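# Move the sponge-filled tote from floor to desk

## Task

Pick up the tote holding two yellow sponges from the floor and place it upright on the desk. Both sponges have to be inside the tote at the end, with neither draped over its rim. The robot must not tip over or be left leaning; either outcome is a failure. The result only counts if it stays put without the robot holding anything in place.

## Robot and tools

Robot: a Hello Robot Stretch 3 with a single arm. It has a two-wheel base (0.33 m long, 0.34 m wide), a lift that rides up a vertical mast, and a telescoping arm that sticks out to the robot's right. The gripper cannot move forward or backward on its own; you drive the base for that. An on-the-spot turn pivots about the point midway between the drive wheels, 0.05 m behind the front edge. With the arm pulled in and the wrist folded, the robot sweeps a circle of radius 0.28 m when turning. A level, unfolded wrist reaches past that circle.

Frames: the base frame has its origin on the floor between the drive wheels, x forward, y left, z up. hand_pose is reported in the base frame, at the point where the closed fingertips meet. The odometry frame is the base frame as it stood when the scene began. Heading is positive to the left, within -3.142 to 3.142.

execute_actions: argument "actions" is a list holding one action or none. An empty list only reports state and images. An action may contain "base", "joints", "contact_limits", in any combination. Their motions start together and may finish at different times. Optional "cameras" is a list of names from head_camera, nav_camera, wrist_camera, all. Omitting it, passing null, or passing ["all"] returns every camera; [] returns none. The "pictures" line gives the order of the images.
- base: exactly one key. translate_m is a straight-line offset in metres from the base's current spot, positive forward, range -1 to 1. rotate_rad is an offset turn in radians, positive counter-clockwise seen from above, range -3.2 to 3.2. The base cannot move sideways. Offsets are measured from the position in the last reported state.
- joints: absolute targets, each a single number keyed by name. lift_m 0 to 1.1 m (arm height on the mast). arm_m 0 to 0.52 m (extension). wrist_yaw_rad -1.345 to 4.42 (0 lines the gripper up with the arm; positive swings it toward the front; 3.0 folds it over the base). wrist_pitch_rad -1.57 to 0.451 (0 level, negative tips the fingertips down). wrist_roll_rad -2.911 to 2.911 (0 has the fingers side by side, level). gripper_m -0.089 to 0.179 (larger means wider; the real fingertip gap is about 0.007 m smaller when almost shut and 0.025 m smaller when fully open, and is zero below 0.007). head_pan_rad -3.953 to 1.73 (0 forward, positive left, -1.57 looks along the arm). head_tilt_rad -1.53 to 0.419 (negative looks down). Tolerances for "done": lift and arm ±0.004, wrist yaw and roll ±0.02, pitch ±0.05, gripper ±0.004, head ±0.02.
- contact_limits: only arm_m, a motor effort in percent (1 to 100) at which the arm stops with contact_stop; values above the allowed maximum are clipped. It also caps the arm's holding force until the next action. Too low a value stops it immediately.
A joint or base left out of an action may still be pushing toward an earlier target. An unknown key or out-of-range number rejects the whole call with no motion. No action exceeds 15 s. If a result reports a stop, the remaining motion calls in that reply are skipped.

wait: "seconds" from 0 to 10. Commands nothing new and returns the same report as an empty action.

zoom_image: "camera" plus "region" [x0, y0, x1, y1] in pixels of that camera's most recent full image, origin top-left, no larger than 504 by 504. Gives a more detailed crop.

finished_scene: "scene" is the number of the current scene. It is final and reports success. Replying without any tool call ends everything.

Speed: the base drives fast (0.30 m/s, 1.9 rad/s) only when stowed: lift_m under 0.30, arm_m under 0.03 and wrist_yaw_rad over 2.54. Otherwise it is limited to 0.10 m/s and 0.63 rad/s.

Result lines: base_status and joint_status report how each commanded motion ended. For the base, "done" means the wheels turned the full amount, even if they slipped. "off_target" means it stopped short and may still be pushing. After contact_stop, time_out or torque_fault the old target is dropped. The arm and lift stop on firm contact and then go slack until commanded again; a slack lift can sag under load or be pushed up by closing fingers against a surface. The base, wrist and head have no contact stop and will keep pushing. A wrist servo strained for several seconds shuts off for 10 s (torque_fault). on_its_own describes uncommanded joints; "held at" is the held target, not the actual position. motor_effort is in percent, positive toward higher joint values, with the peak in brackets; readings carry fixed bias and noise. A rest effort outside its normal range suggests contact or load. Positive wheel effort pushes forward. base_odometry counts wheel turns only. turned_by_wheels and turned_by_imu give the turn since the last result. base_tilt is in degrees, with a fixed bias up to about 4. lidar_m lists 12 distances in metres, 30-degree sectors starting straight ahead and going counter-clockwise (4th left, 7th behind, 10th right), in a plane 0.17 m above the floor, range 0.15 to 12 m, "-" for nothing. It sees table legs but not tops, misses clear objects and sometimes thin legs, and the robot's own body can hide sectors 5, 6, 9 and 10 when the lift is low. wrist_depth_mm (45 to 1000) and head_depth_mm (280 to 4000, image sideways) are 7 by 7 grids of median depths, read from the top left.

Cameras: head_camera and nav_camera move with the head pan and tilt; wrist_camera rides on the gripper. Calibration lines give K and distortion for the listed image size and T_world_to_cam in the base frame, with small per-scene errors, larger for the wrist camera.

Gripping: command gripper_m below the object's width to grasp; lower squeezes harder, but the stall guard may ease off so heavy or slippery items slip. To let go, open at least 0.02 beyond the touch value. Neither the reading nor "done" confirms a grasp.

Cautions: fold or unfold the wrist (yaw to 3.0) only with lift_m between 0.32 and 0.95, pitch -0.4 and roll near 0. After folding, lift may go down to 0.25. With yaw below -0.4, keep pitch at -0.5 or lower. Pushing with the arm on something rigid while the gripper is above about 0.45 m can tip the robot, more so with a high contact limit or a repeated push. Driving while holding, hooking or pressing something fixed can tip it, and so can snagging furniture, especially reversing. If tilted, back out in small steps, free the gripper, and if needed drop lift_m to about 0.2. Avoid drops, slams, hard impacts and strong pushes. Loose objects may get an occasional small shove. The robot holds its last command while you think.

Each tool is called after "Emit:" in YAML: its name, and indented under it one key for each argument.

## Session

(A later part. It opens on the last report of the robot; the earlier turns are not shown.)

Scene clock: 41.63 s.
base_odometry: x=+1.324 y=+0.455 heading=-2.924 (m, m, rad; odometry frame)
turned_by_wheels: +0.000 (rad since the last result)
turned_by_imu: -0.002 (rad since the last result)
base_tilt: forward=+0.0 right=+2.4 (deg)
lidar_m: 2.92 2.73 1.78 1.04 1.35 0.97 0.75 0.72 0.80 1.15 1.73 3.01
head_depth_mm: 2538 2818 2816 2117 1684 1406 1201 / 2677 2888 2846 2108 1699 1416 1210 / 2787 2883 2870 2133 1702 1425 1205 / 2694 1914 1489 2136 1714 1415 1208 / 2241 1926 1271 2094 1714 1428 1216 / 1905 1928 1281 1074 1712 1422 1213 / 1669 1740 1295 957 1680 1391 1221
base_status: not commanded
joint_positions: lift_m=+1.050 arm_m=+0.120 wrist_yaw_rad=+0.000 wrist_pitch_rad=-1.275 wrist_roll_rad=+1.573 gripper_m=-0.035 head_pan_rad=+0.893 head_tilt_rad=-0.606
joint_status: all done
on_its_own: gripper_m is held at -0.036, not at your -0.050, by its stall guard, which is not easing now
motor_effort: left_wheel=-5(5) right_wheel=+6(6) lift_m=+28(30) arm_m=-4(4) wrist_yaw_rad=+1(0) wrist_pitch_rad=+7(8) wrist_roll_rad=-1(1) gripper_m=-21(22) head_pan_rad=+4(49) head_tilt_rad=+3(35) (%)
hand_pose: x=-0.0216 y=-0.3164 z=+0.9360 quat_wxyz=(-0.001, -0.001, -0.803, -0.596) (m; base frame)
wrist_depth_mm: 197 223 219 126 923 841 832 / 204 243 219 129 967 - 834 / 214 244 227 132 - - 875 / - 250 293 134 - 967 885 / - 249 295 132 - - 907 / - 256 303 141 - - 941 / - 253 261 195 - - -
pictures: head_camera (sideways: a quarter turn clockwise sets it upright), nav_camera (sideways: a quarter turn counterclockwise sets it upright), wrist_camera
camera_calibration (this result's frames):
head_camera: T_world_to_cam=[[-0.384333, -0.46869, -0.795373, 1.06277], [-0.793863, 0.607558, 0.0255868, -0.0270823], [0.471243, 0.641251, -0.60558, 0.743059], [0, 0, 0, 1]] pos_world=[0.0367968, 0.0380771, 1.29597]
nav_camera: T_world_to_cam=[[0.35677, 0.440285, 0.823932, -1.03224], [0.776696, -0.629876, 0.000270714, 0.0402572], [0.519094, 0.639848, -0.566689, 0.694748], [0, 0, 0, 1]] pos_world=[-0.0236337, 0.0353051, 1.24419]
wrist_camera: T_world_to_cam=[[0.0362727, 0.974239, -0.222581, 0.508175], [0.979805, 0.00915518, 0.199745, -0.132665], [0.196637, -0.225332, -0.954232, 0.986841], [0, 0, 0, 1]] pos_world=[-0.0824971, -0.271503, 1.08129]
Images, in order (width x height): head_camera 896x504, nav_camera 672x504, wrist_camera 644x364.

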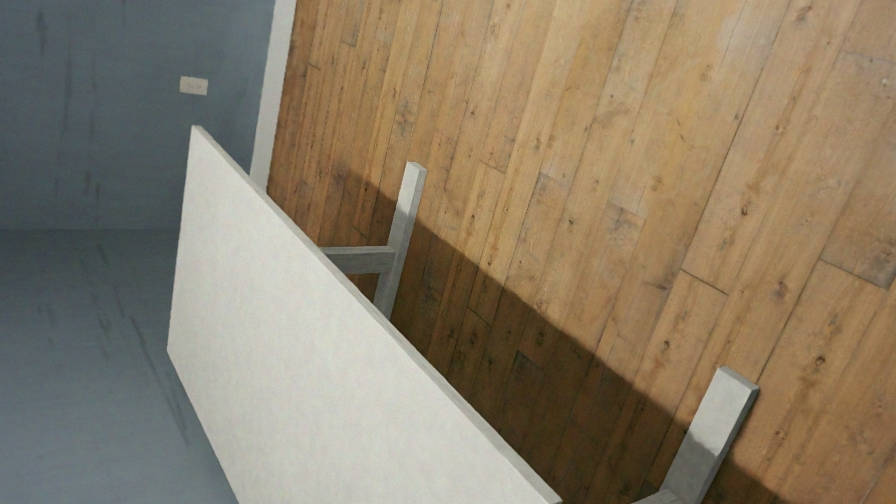

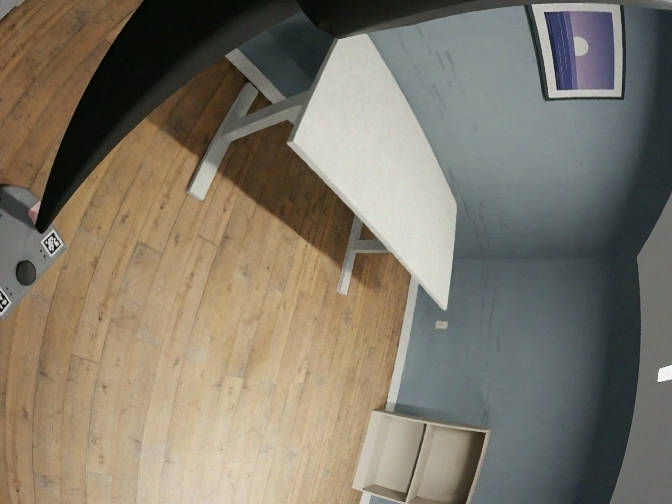

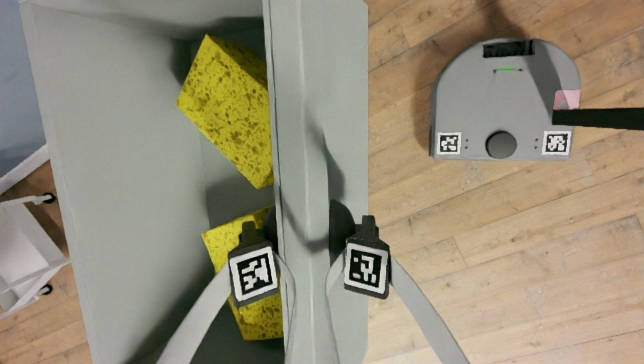

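Emit:
execute_actions:
  actions:
    - {"base":{"rotate_rad":0.72},"joints":{"lift_m":1.1,"head_pan_rad":-1.57,"head_tilt_rad":-0.9}}
  cameras: []

Emit:
execute_actions:
  actions:
    - {"base":{"translate_m":0.78}}
  cameras: ["nav_camera"]

Emit:
execute_actions:
  actions:
    - {"base":{"rotate_rad":2.86}}

Scene clock: 44.00 s.
base_odometry: x=+1.324 y=+0.455 heading=-2.204 (m, m, rad; odometry frame)
turned_by_wheels: +0.720 (rad since the last result)
turned_by_imu: +0.727 (rad since the last result)
base_tilt: forward=+0.0 right=+2.5 (deg)
lidar_m: 1.99 1.04 1.08 1.34 0.85 0.72 0.72 0.87 1.53 2.83 3.33 2.74
head_depth_mm: 2787 517 462 432 1385 1227 1117 / - 519 530 431 1387 1239 1144 / - - 378 444 1390 1234 1148 / 2636 - 530 432 1409 1237 1135 / 2745 2235 543 433 1406 1248 1124 / 2752 2241 438 455 1417 1248 1119 / 2873 2276 1883 1610 1420 1260 1121
base_status: done
joint_positions: lift_m=+1.100 arm_m=+0.120 wrist_yaw_rad=+0.000 wrist_pitch_rad=-1.275 wrist_roll_rad=+1.573 gripper_m=-0.035 head_pan_rad=-1.563 head_tilt_rad=-0.889
joint_status: all done
on_its_own: gripper_m is held at -0.036, not at your -0.050, by its stall guard, which is not easing now
motor_effort: left_wheel=-4(10) right_wheel=+5(10) lift_m=+28(29) arm_m=-3(4) wrist_yaw_rad=+0(0) wrist_pitch_rad=+7(7) wrist_roll_rad=-1(1) gripper_m=-21(21) head_pan_rad=-5(53) head_tilt_rad=-7(32) (%)
hand_pose: x=-0.0216 y=-0.3164 z=+0.9860 quat_wxyz=(-0.001, -0.001, -0.803, -0.596) (m; base frame)
wrist_depth_mm: 203 222 218 126 - 892 868 / 208 243 221 129 - - 857 / 213 244 225 131 - - 916 / - 247 293 134 - - 947 / - 252 297 132 - - - / - 254 303 141 - - - / - 255 260 194 - - -
pictures: none
No camera images: the call's "cameras" was empty. Leave "cameras" out to get every camera's image.

Scene clock: 53.23 s.
base_odometry: x=+0.862 y=-0.173 heading=-2.205 (m, m, rad; odometry frame)
turned_by_wheels: +0.000 (rad since the last result)
turned_by_imu: -0.002 (rad since the last result)
base_tilt: forward=+0.0 right=+2.5 (deg)
lidar_m: 2.23 1.22 1.13 0.70 1.31 1.49 1.49 1.75 2.18 3.04 2.33 2.03
head_depth_mm: 2713 519 461 431 1387 1224 1111 / - 519 530 431 1391 1228 1147 / - - 377 444 1393 1243 1152 / 2891 - 530 432 1396 1243 1133 / 2854 2255 540 432 1406 1249 1120 / 2849 2250 441 455 1405 1253 1125 / 2900 2261 1889 1619 1418 1257 1125
base_status: done
joint_positions: lift_m=+1.100 arm_m=+0.120 wrist_yaw_rad=+0.000 wrist_pitch_rad=-1.275 wrist_roll_rad=+1.573 gripper_m=-0.035 head_pan_rad=-1.563 head_tilt_rad=-0.889
joint_status: not commanded
on_its_own: gripper_m is held at -0.036, not at your -0.050, by its stall guard, which is not easing now
motor_effort: left_wheel=-5(7) right_wheel=+5(10) lift_m=+28(28) arm_m=-3(4) wrist_yaw_rad=+0(0) wrist_pitch_rad=+7(7) wrist_roll_rad=-1(1) gripper_m=-20(20) head_pan_rad=-5(5) head_tilt_rad=-7(6) (%)
hand_pose: x=-0.0216 y=-0.3164 z=+0.9860 quat_wxyz=(-0.001, -0.001, -0.803, -0.596) (m; base frame)
wrist_depth_mm: 202 223 219 125 - 917 877 / 209 242 220 128 - - 871 / 213 245 226 131 - - 909 / - 247 292 134 - - 943 / - 250 297 132 - - - / - 254 300 141 - - - / - 255 262 194 - - -
pictures: nav_camera (sideways: a quarter turn counterclockwise sets it upright)
camera_calibration (this result's frames):
nav_camera: T_world_to_cam=[[0.00435228, -0.773957, 0.633224, -0.781542], [-0.999989, -0.00462366, 0.00122187, 0.049857], [0.00198214, -0.633222, -0.773968, 0.967509], [0, 0, 0, 1]] pos_world=[0.0513402, 0.00799861, 1.24365]
Images, in order (width x height): nav_camera 672x504.

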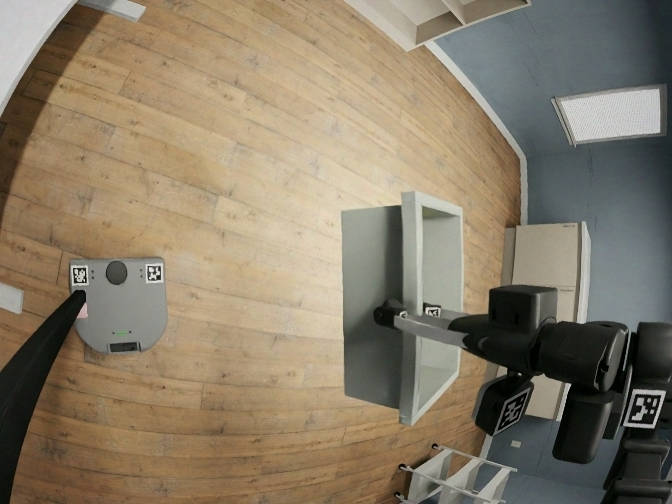

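Scene clock: 58.70 s.
base_odometry: x=+0.862 y=-0.173 heading=+0.655 (m, m, rad; odometry frame)
turned_by_wheels: +2.860 (rad since the last result)
turned_by_imu: +2.891 (rad since the last result)
base_tilt: forward=+0.0 right=+2.5 (deg)
lidar_m: 1.49 1.56 2.14 3.05 3.18 2.32 2.02 1.22 1.17 0.70 0.70 1.54
head_depth_mm: 996 519 461 432 1316 1234 1111 / - 518 530 432 1316 1239 1149 / - - 377 443 1325 1239 1150 / 981 - 530 433 1330 1248 1134 / 1022 982 542 433 1313 1231 1126 / 1025 991 439 456 1340 1252 1126 / 1024 1150 828 709 1344 1252 1129
base_status: done
joint_positions: lift_m=+1.100 arm_m=+0.120 wrist_yaw_rad=+0.000 wrist_pitch_rad=-1.275 wrist_roll_rad=+1.573 gripper_m=-0.035 head_pan_rad=-1.563 head_tilt_rad=-0.889
joint_status: not commanded
on_its_own: gripper_m is held at -0.036, not at your -0.050, by its stall guard, which is not easing now
motor_effort: left_wheel=-5(10) right_wheel=+6(13) lift_m=+28(28) arm_m=-4(4) wrist_yaw_rad=+0(2) wrist_pitch_rad=+6(7) wrist_roll_rad=-1(1) gripper_m=-21(21) head_pan_rad=-5(5) head_tilt_rad=-7(7) (%)
hand_pose: x=-0.0216 y=-0.3164 z=+0.9860 quat_wxyz=(-0.001, -0.001, -0.803, -0.596) (m; base frame)
wrist_depth_mm: 196 223 219 125 - 910 847 / 204 242 220 128 - - 881 / 210 246 226 131 - - 926 / 374 248 291 134 - - 947 / 563 251 295 132 - - - / 602 253 299 141 - - - / 714 257 264 195 - - -
pictures: head_camera (sideways: a quarter turn clockwise sets it upright), nav_camera (sideways: a quarter turn counterclockwise sets it upright), wrist_camera
camera_calibration (this result's frames):
head_camera: T_world_to_cam=[[-0.000810819, 0.803901, -0.594763, 0.799003], [0.99921, 0.0242839, 0.0314608, -0.0456567], [0.0397345, -0.594267, -0.803286, 1.00282], [0, 0, 0, 1]] pos_world=[0.00642191, -0.0452664, 1.28221]
nav_camera: T_world_to_cam=[[0.00423215, -0.773993, 0.63318, -0.781485], [-0.999989, -0.00446817, 0.00122205, 0.0498568], [0.0018833, -0.633179, -0.774003, 0.967555], [0, 0, 0, 1]] pos_world=[0.0513414, 0.00799483, 1.24365]
wrist_camera: T_world_to_cam=[[0.0359801, 0.974249, -0.222584, 0.519311], [0.979819, 0.00943033, 0.199662, -0.142484], [0.196619, -0.225276, -0.954249, 1.03459], [0, 0, 0, 1]] pos_world=[-0.0824974, -0.271526, 1.1313]
Images, in order (width x height): head_camera 896x504, nav_camera 672x504, wrist_camera 644x364.

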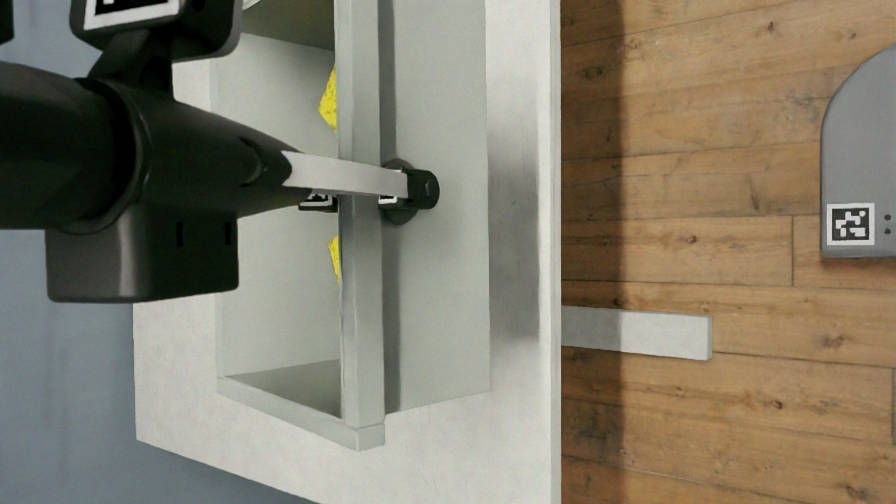

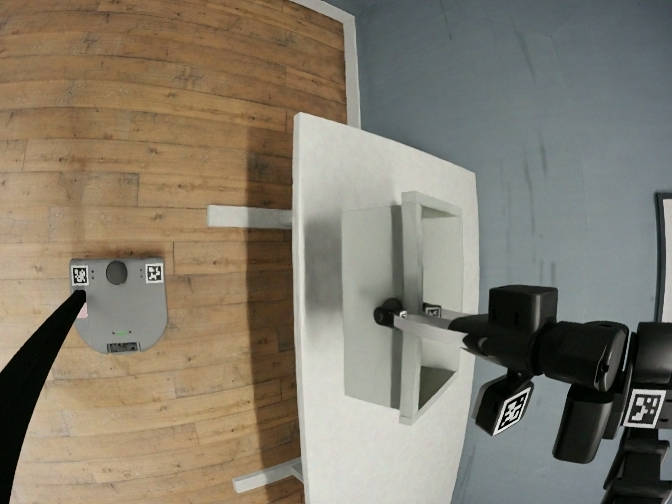

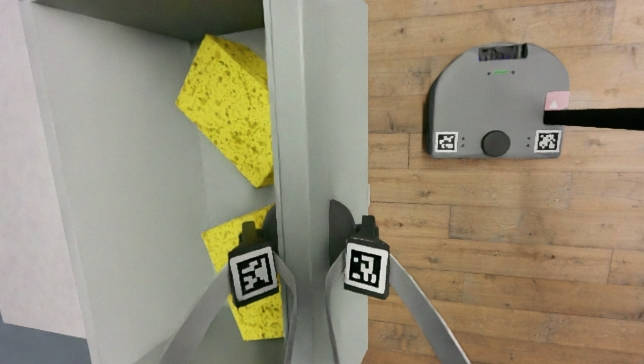

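Emit:
execute_actions:
  actions:
    - {"joints":{"arm_m":0.32,"lift_m":1.0}}
  cameras: []

Emit:
execute_actions:
  actions:
    - {"joints":{"lift_m":0.95}}

Scene clock: 61.50 s.
base_odometry: x=+0.862 y=-0.173 heading=+0.655 (m, m, rad; odometry frame)
turned_by_wheels: +0.000 (rad since the last result)
turned_by_imu: -0.001 (rad since the last result)
base_tilt: forward=+0.1 right=+2.4 (deg)
lidar_m: 1.49 1.56 2.14 3.05 3.19 2.31 2.02 1.22 1.17 0.70 0.70 1.55
head_depth_mm: 1046 954 767 689 1305 1229 1109 / - 719 615 693 1329 1236 1144 / - 733 630 695 1327 1243 1142 / 1001 733 616 699 1330 1240 1137 / 1022 747 616 700 1323 1230 1118 / 1026 988 818 704 1339 1255 1127 / 1023 1150 826 706 1337 1253 1130
base_status: not commanded
joint_positions: lift_m=+1.000 arm_m=+0.320 wrist_yaw_rad=+0.000 wrist_pitch_rad=-1.275 wrist_roll_rad=+1.573 gripper_m=-0.035 head_pan_rad=-1.563 head_tilt_rad=-0.889
joint_status: all done
on_its_own: gripper_m is held at -0.036, not at your -0.050, by its stall guard, which is not easing now
motor_effort: left_wheel=-5(5) right_wheel=+6(6) lift_m=+18(25) arm_m=+3(3) wrist_yaw_rad=+0(0) wrist_pitch_rad=+7(7) wrist_roll_rad=-1(1) gripper_m=-20(20) head_pan_rad=-4(4) head_tilt_rad=-7(7) (%)
hand_pose: x=-0.0216 y=-0.5160 z=+0.8866 quat_wxyz=(-0.001, -0.001, -0.803, -0.596) (m; base frame)
wrist_depth_mm: 197 224 219 126 275 258 781 / 203 242 218 129 282 266 - / 212 247 224 132 293 273 - / 311 248 290 134 303 286 870 / 439 251 298 132 311 294 875 / 449 253 298 141 317 304 920 / 476 255 263 194 342 318 924
pictures: none
No camera images: the call's "cameras" was empty. Leave "cameras" out to get every camera's image.

Scene clock: 62.80 s.
base_odometry: x=+0.862 y=-0.173 heading=+0.655 (m, m, rad; odometry frame)
turned_by_wheels: +0.000 (rad since the last result)
turned_by_imu: +0.000 (rad since the last result)
base_tilt: forward=+0.0 right=+2.6 (deg)
lidar_m: 1.49 1.56 2.14 3.05 3.18 2.32 2.03 1.22 1.17 0.70 0.70 1.54
head_depth_mm: - 961 783 689 1320 1232 1109 / - 760 658 691 1319 1231 1143 / - - 659 692 1326 1241 1144 / 1021 949 675 693 1327 1241 1135 / 1023 983 676 693 1318 1229 1120 / 1020 986 821 704 1337 1249 1124 / 1023 1149 826 708 1343 1256 1129
base_status: not commanded
joint_positions: lift_m=+0.950 arm_m=+0.320 wrist_yaw_rad=+0.000 wrist_pitch_rad=-1.276 wrist_roll_rad=+1.573 gripper_m=-0.035 head_pan_rad=-1.563 head_tilt_rad=-0.889
joint_status: all done
on_its_own: gripper_m is held at -0.036, not at your -0.050, by its stall guard, which is not easing now
motor_effort: left_wheel=-5(6) right_wheel=+6(6) lift_m=+17(19) arm_m=+3(2) wrist_yaw_rad=+1(1) wrist_pitch_rad=+7(7) wrist_roll_rad=-1(1) gripper_m=-20(21) head_pan_rad=-4(4) head_tilt_rad=-7(7) (%)
hand_pose: x=-0.0216 y=-0.5159 z=+0.8366 quat_wxyz=(-0.001, -0.001, -0.803, -0.596) (m; base frame)
wrist_depth_mm: 195 225 218 123 231 217 209 / 200 236 214 126 237 223 214 / 202 245 218 129 247 229 221 / 207 248 283 131 255 237 797 / 216 255 252 130 263 246 809 / 382 253 305 137 267 256 871 / 403 257 255 225 283 262 901
pictures: head_camera (sideways: a quarter turn clockwise sets it upright), nav_camera (sideways: a quarter turn counterclockwise sets it upright), wrist_camera
camera_calibration (this result's frames):
head_camera: T_world_to_cam=[[-0.000746759, 0.803946, -0.594702, 0.798924], [0.999212, 0.0242015, 0.031462, -0.0456584], [0.0396864, -0.59421, -0.80333, 1.00288], [0, 0, 0, 1]] pos_world=[0.00641827, -0.045265, 1.2822]
nav_camera: T_world_to_cam=[[0.00417051, -0.77404, 0.633122, -0.781409], [-0.99999, -0.00438815, 0.00122229, 0.0498564], [0.00183213, -0.633121, -0.774051, 0.967617], [0, 0, 0, 1]] pos_world=[0.051342, 0.00799557, 1.24365]
wrist_camera: T_world_to_cam=[[0.0359832, 0.974347, -0.222155, 0.680057], [0.97982, 0.00933941, 0.199666, -0.110827], [0.196619, -0.224857, -0.954348, 0.847414], [0, 0, 0, 1]] pos_world=[-0.0824974, -0.47103, 0.981935]
Images, in order (width x height): head_camera 896x504, nav_camera 672x504, wrist_camera 644x364.

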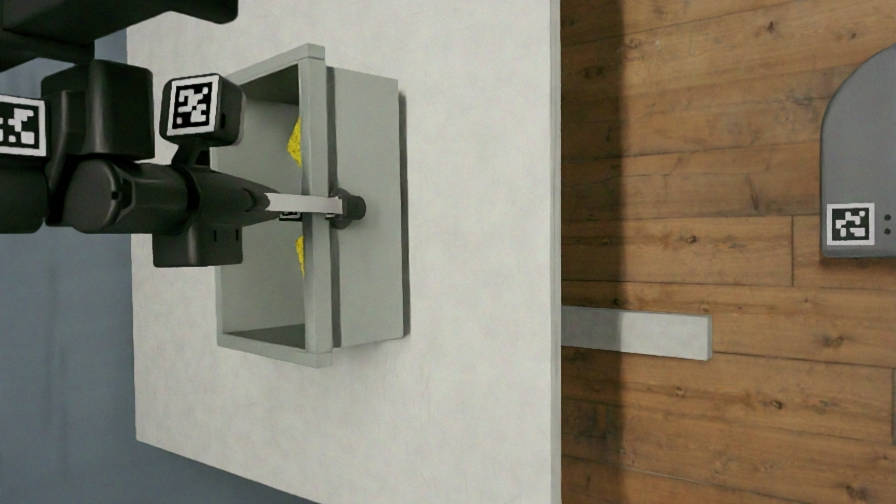

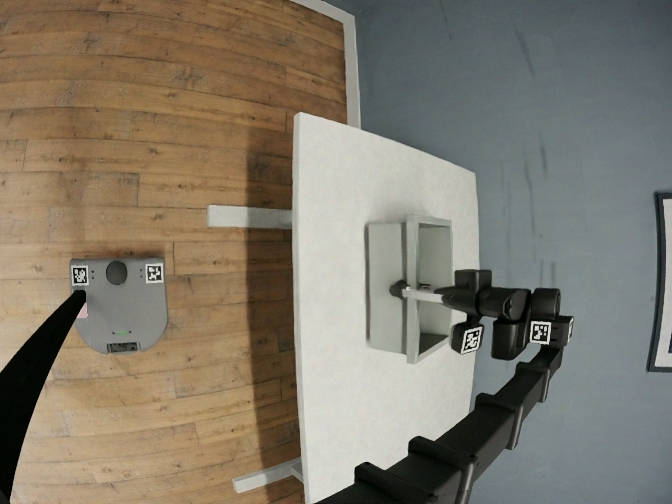

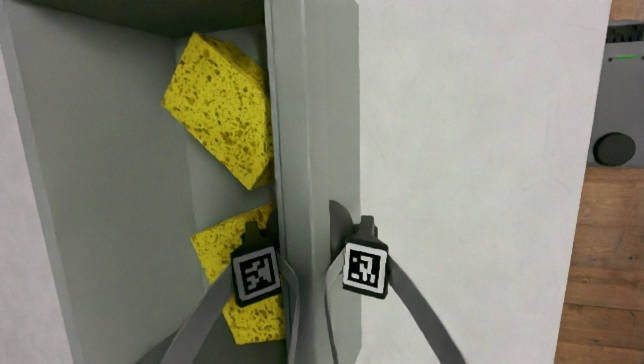

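Emit:
execute_actions:
  actions:
    - {"joints":{"lift_m":0.932}}
  cameras: ["wrist_camera"]

Emit:
execute_actions:
  actions:
    - {"joints":{"gripper_m":0.07}}
  cameras: ["wrist_camera"]

Emit:
execute_actions:
  actions:
    - {"joints":{"lift_m":1.04,"arm_m":0.3}}

Scene clock: 63.87 s.
base_odometry: x=+0.862 y=-0.173 heading=+0.655 (m, m, rad; odometry frame)
turned_by_wheels: +0.000 (rad since the last result)
turned_by_imu: +0.000 (rad since the last result)
base_tilt: forward=+0.0 right=+2.4 (deg)
lidar_m: 1.49 1.56 2.14 3.05 3.18 2.31 2.02 1.23 1.17 0.70 0.70 1.55
head_depth_mm: - 961 786 689 1307 1230 1111 / - - 675 691 1311 1240 1141 / - - 688 693 1321 1239 1148 / 1019 1007 687 697 1330 1247 1134 / 1024 981 686 701 1318 1231 1120 / 1021 993 821 704 1341 1256 1128 / 1022 1146 826 705 1346 1255 1126
base_status: not commanded
joint_positions: lift_m=+0.932 arm_m=+0.320 wrist_yaw_rad=+0.000 wrist_pitch_rad=-1.270 wrist_roll_rad=+1.573 gripper_m=-0.035 head_pan_rad=-1.563 head_tilt_rad=-0.889
joint_status: all done
on_its_own: gripper_m is held at -0.036, not at your -0.050, by its stall guard, which is not easing now
motor_effort: left_wheel=-5(5) right_wheel=+6(6) lift_m=+16(17) arm_m=+3(3) wrist_yaw_rad=+0(1) wrist_pitch_rad=+5(7) wrist_roll_rad=-1(1) gripper_m=-20(20) head_pan_rad=-4(4) head_tilt_rad=-6(6) (%)
hand_pose: x=-0.0216 y=-0.5174 z=+0.8190 quat_wxyz=(-0.001, -0.001, -0.805, -0.594) (m; base frame)
wrist_depth_mm: 196 219 230 120 215 202 192 / 200 229 209 122 221 209 197 / 202 242 208 124 229 214 205 / 202 254 263 126 236 221 214 / 204 257 238 128 243 228 796 / 204 257 241 134 250 237 838 / 210 261 248 230 269 244 867
pictures: wrist_camera
camera_calibration (this result's frames):
wrist_camera: T_world_to_cam=[[0.0359829, 0.97303, -0.227853, 0.68156], [0.97982, 0.0105076, 0.199606, -0.106637], [0.196617, -0.230437, -0.953016, 0.826266], [0, 0, 0, 1]] pos_world=[-0.0824976, -0.471656, 0.964025]
Images, in order (width x height): wrist_camera 644x364.

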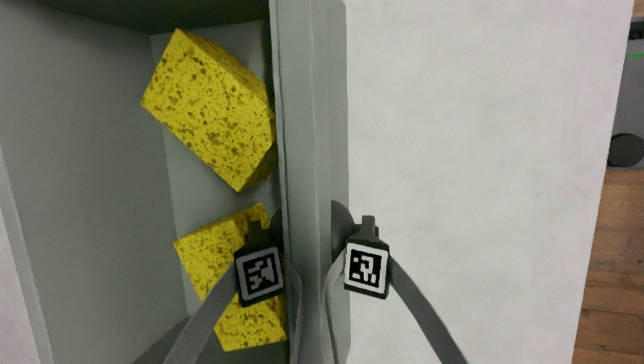

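Scene clock: 65.40 s.
base_odometry: x=+0.862 y=-0.173 heading=+0.655 (m, m, rad; odometry frame)
turned_by_wheels: +0.000 (rad since the last result)
turned_by_imu: +0.000 (rad since the last result)
base_tilt: forward=+0.1 right=+2.5 (deg)
lidar_m: 1.49 1.56 2.13 3.04 3.18 2.32 2.03 1.22 1.17 0.70 0.70 1.54
head_depth_mm: - 956 783 687 1312 1230 1108 / - - 695 691 1320 1232 1139 / - - 740 696 1318 1237 1142 / 1021 1003 743 698 1323 1246 1140 / 1026 984 693 701 1317 1231 1122 / 1027 988 821 703 1334 1255 1128 / 1020 1146 824 708 1346 1252 1128
base_status: not commanded
joint_positions: lift_m=+0.932 arm_m=+0.320 wrist_yaw_rad=+0.000 wrist_pitch_rad=-1.257 wrist_roll_rad=+1.573 gripper_m=+0.070 head_pan_rad=-1.563 head_tilt_rad=-0.889
joint_status: all done
motor_effort: left_wheel=-5(5) right_wheel=+6(6) lift_m=+16(16) arm_m=+3(3) wrist_yaw_rad=+0(0) wrist_pitch_rad=+2(5) wrist_roll_rad=-1(1) gripper_m=+0(79) head_pan_rad=-5(4) head_tilt_rad=-7(7) (%)
hand_pose: x=-0.0216 y=-0.5206 z=+0.8197 quat_wxyz=(-0.001, -0.001, -0.809, -0.588) (m; base frame)
wrist_depth_mm: 195 220 234 133 215 202 190 / 199 231 213 134 223 209 195 / 200 242 215 137 228 214 202 / 201 254 275 139 235 222 210 / 207 257 252 254 243 227 220 / 206 247 238 245 259 234 834 / 215 251 261 248 264 239 861
pictures: wrist_camera
camera_calibration (this result's frames):
wrist_camera: T_world_to_cam=[[0.0359823, 0.970025, -0.240326, 0.693522], [0.979821, 0.0130689, 0.199451, -0.10528], [0.196613, -0.242653, -0.94998, 0.817336], [0, 0, 0, 1]] pos_world=[-0.082498, -0.473028, 0.964123]
Images, in order (width x height): wrist_camera 644x364.

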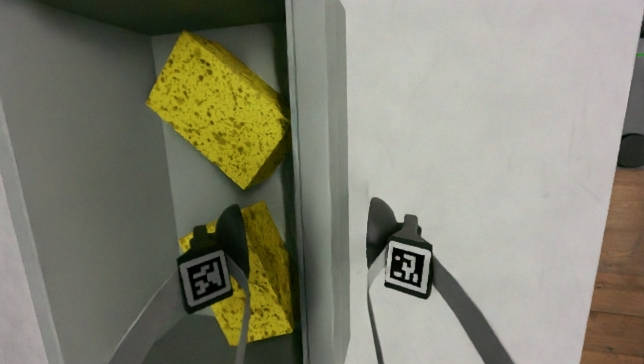

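Scene clock: 67.20 s.
base_odometry: x=+0.862 y=-0.173 heading=+0.655 (m, m, rad; odometry frame)
turned_by_wheels: +0.000 (rad since the last result)
turned_by_imu: +0.000 (rad since the last result)
base_tilt: forward=+0.1 right=+2.5 (deg)
lidar_m: 1.49 1.56 2.13 3.06 3.16 2.31 2.03 1.22 1.17 0.70 0.70 1.54
head_depth_mm: 997 960 782 688 1310 1226 1111 / 979 966 693 691 1325 1237 1133 / - 767 694 696 1322 1239 1156 / 989 973 743 698 1328 1246 1134 / 1024 986 696 703 1319 1228 1125 / 1022 991 823 704 1343 1248 1125 / 1022 1147 826 708 1340 1256 1129
base_status: not commanded
joint_positions: lift_m=+1.040 arm_m=+0.300 wrist_yaw_rad=+0.000 wrist_pitch_rad=-1.256 wrist_roll_rad=+1.573 gripper_m=+0.070 head_pan_rad=-1.563 head_tilt_rad=-0.889
joint_status: all done
motor_effort: left_wheel=-5(5) right_wheel=+6(6) lift_m=+25(27) arm_m=-4(4) wrist_yaw_rad=+0(0) wrist_pitch_rad=+2(2) wrist_roll_rad=-1(1) gripper_m=+1(0) head_pan_rad=-5(4) head_tilt_rad=-6(7) (%)
hand_pose: x=-0.0216 y=-0.5013 z=+0.9272 quat_wxyz=(-0.001, -0.001, -0.809, -0.588) (m; base frame)
wrist_depth_mm: 421 266 244 249 307 290 822 / 441 306 340 334 314 299 - / 455 308 345 317 328 309 - / 476 325 383 356 336 322 888 / 492 458 344 347 345 335 909 / 529 484 344 347 368 353 903 / 551 506 376 307 377 - -
pictures: head_camera (sideways: a quarter turn clockwise sets it upright), nav_camera (sideways: a quarter turn counterclockwise sets it upright), wrist_camera
camera_calibration (this result's frames):
head_camera: T_world_to_cam=[[-0.000746664, 0.803946, -0.594702, 0.798924], [0.999212, 0.0242014, 0.031462, -0.0456584], [0.0396864, -0.59421, -0.80333, 1.00288], [0, 0, 0, 1]] pos_world=[0.00641827, -0.045265, 1.2822]
nav_camera: T_world_to_cam=[[0.00417042, -0.774041, 0.633122, -0.781409], [-0.99999, -0.00438803, 0.00122229, 0.0498564], [0.00183206, -0.633121, -0.774051, 0.967617], [0, 0, 0, 1]] pos_world=[0.051342, 0.00799557, 1.24365]
wrist_camera: T_world_to_cam=[[0.0359816, 0.969776, -0.241329, 0.701449], [0.979821, 0.0132758, 0.199437, -0.126863], [0.196613, -0.243635, -0.949729, 0.923444], [0, 0, 0, 1]] pos_world=[-0.082498, -0.45358, 1.0716]
Images, in order (width x height): head_camera 896x504, nav_camera 672x504, wrist_camera 644x364.

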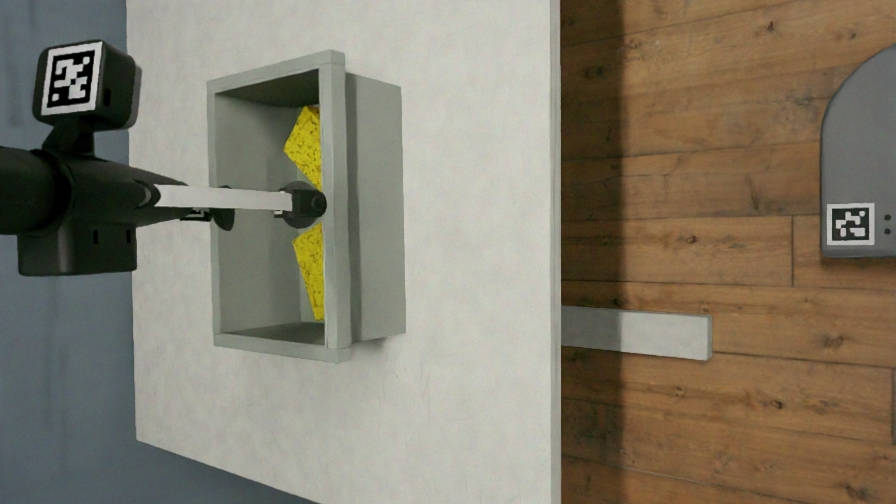

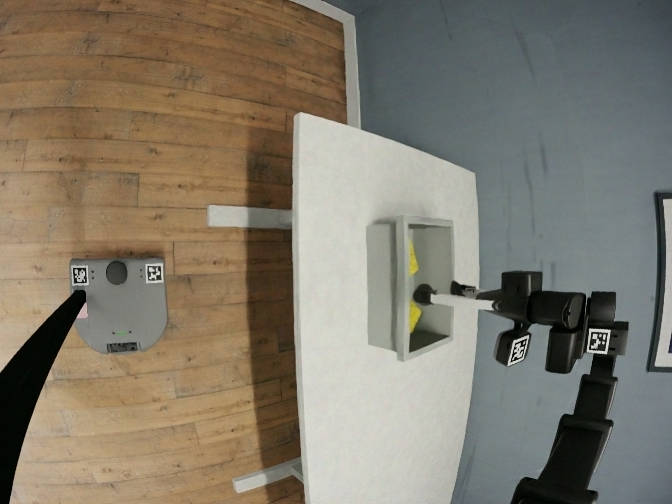

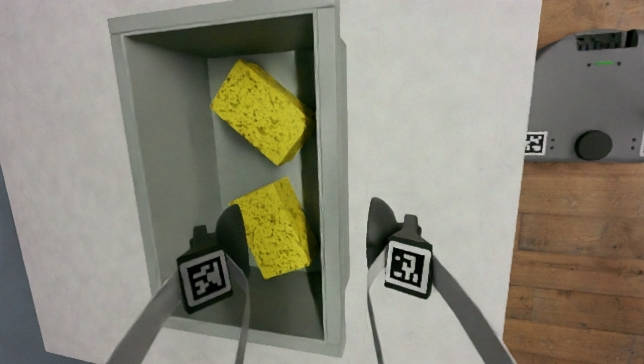

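Emit:
finished_scene:
  scene: 1

The scene is finished: the task was done.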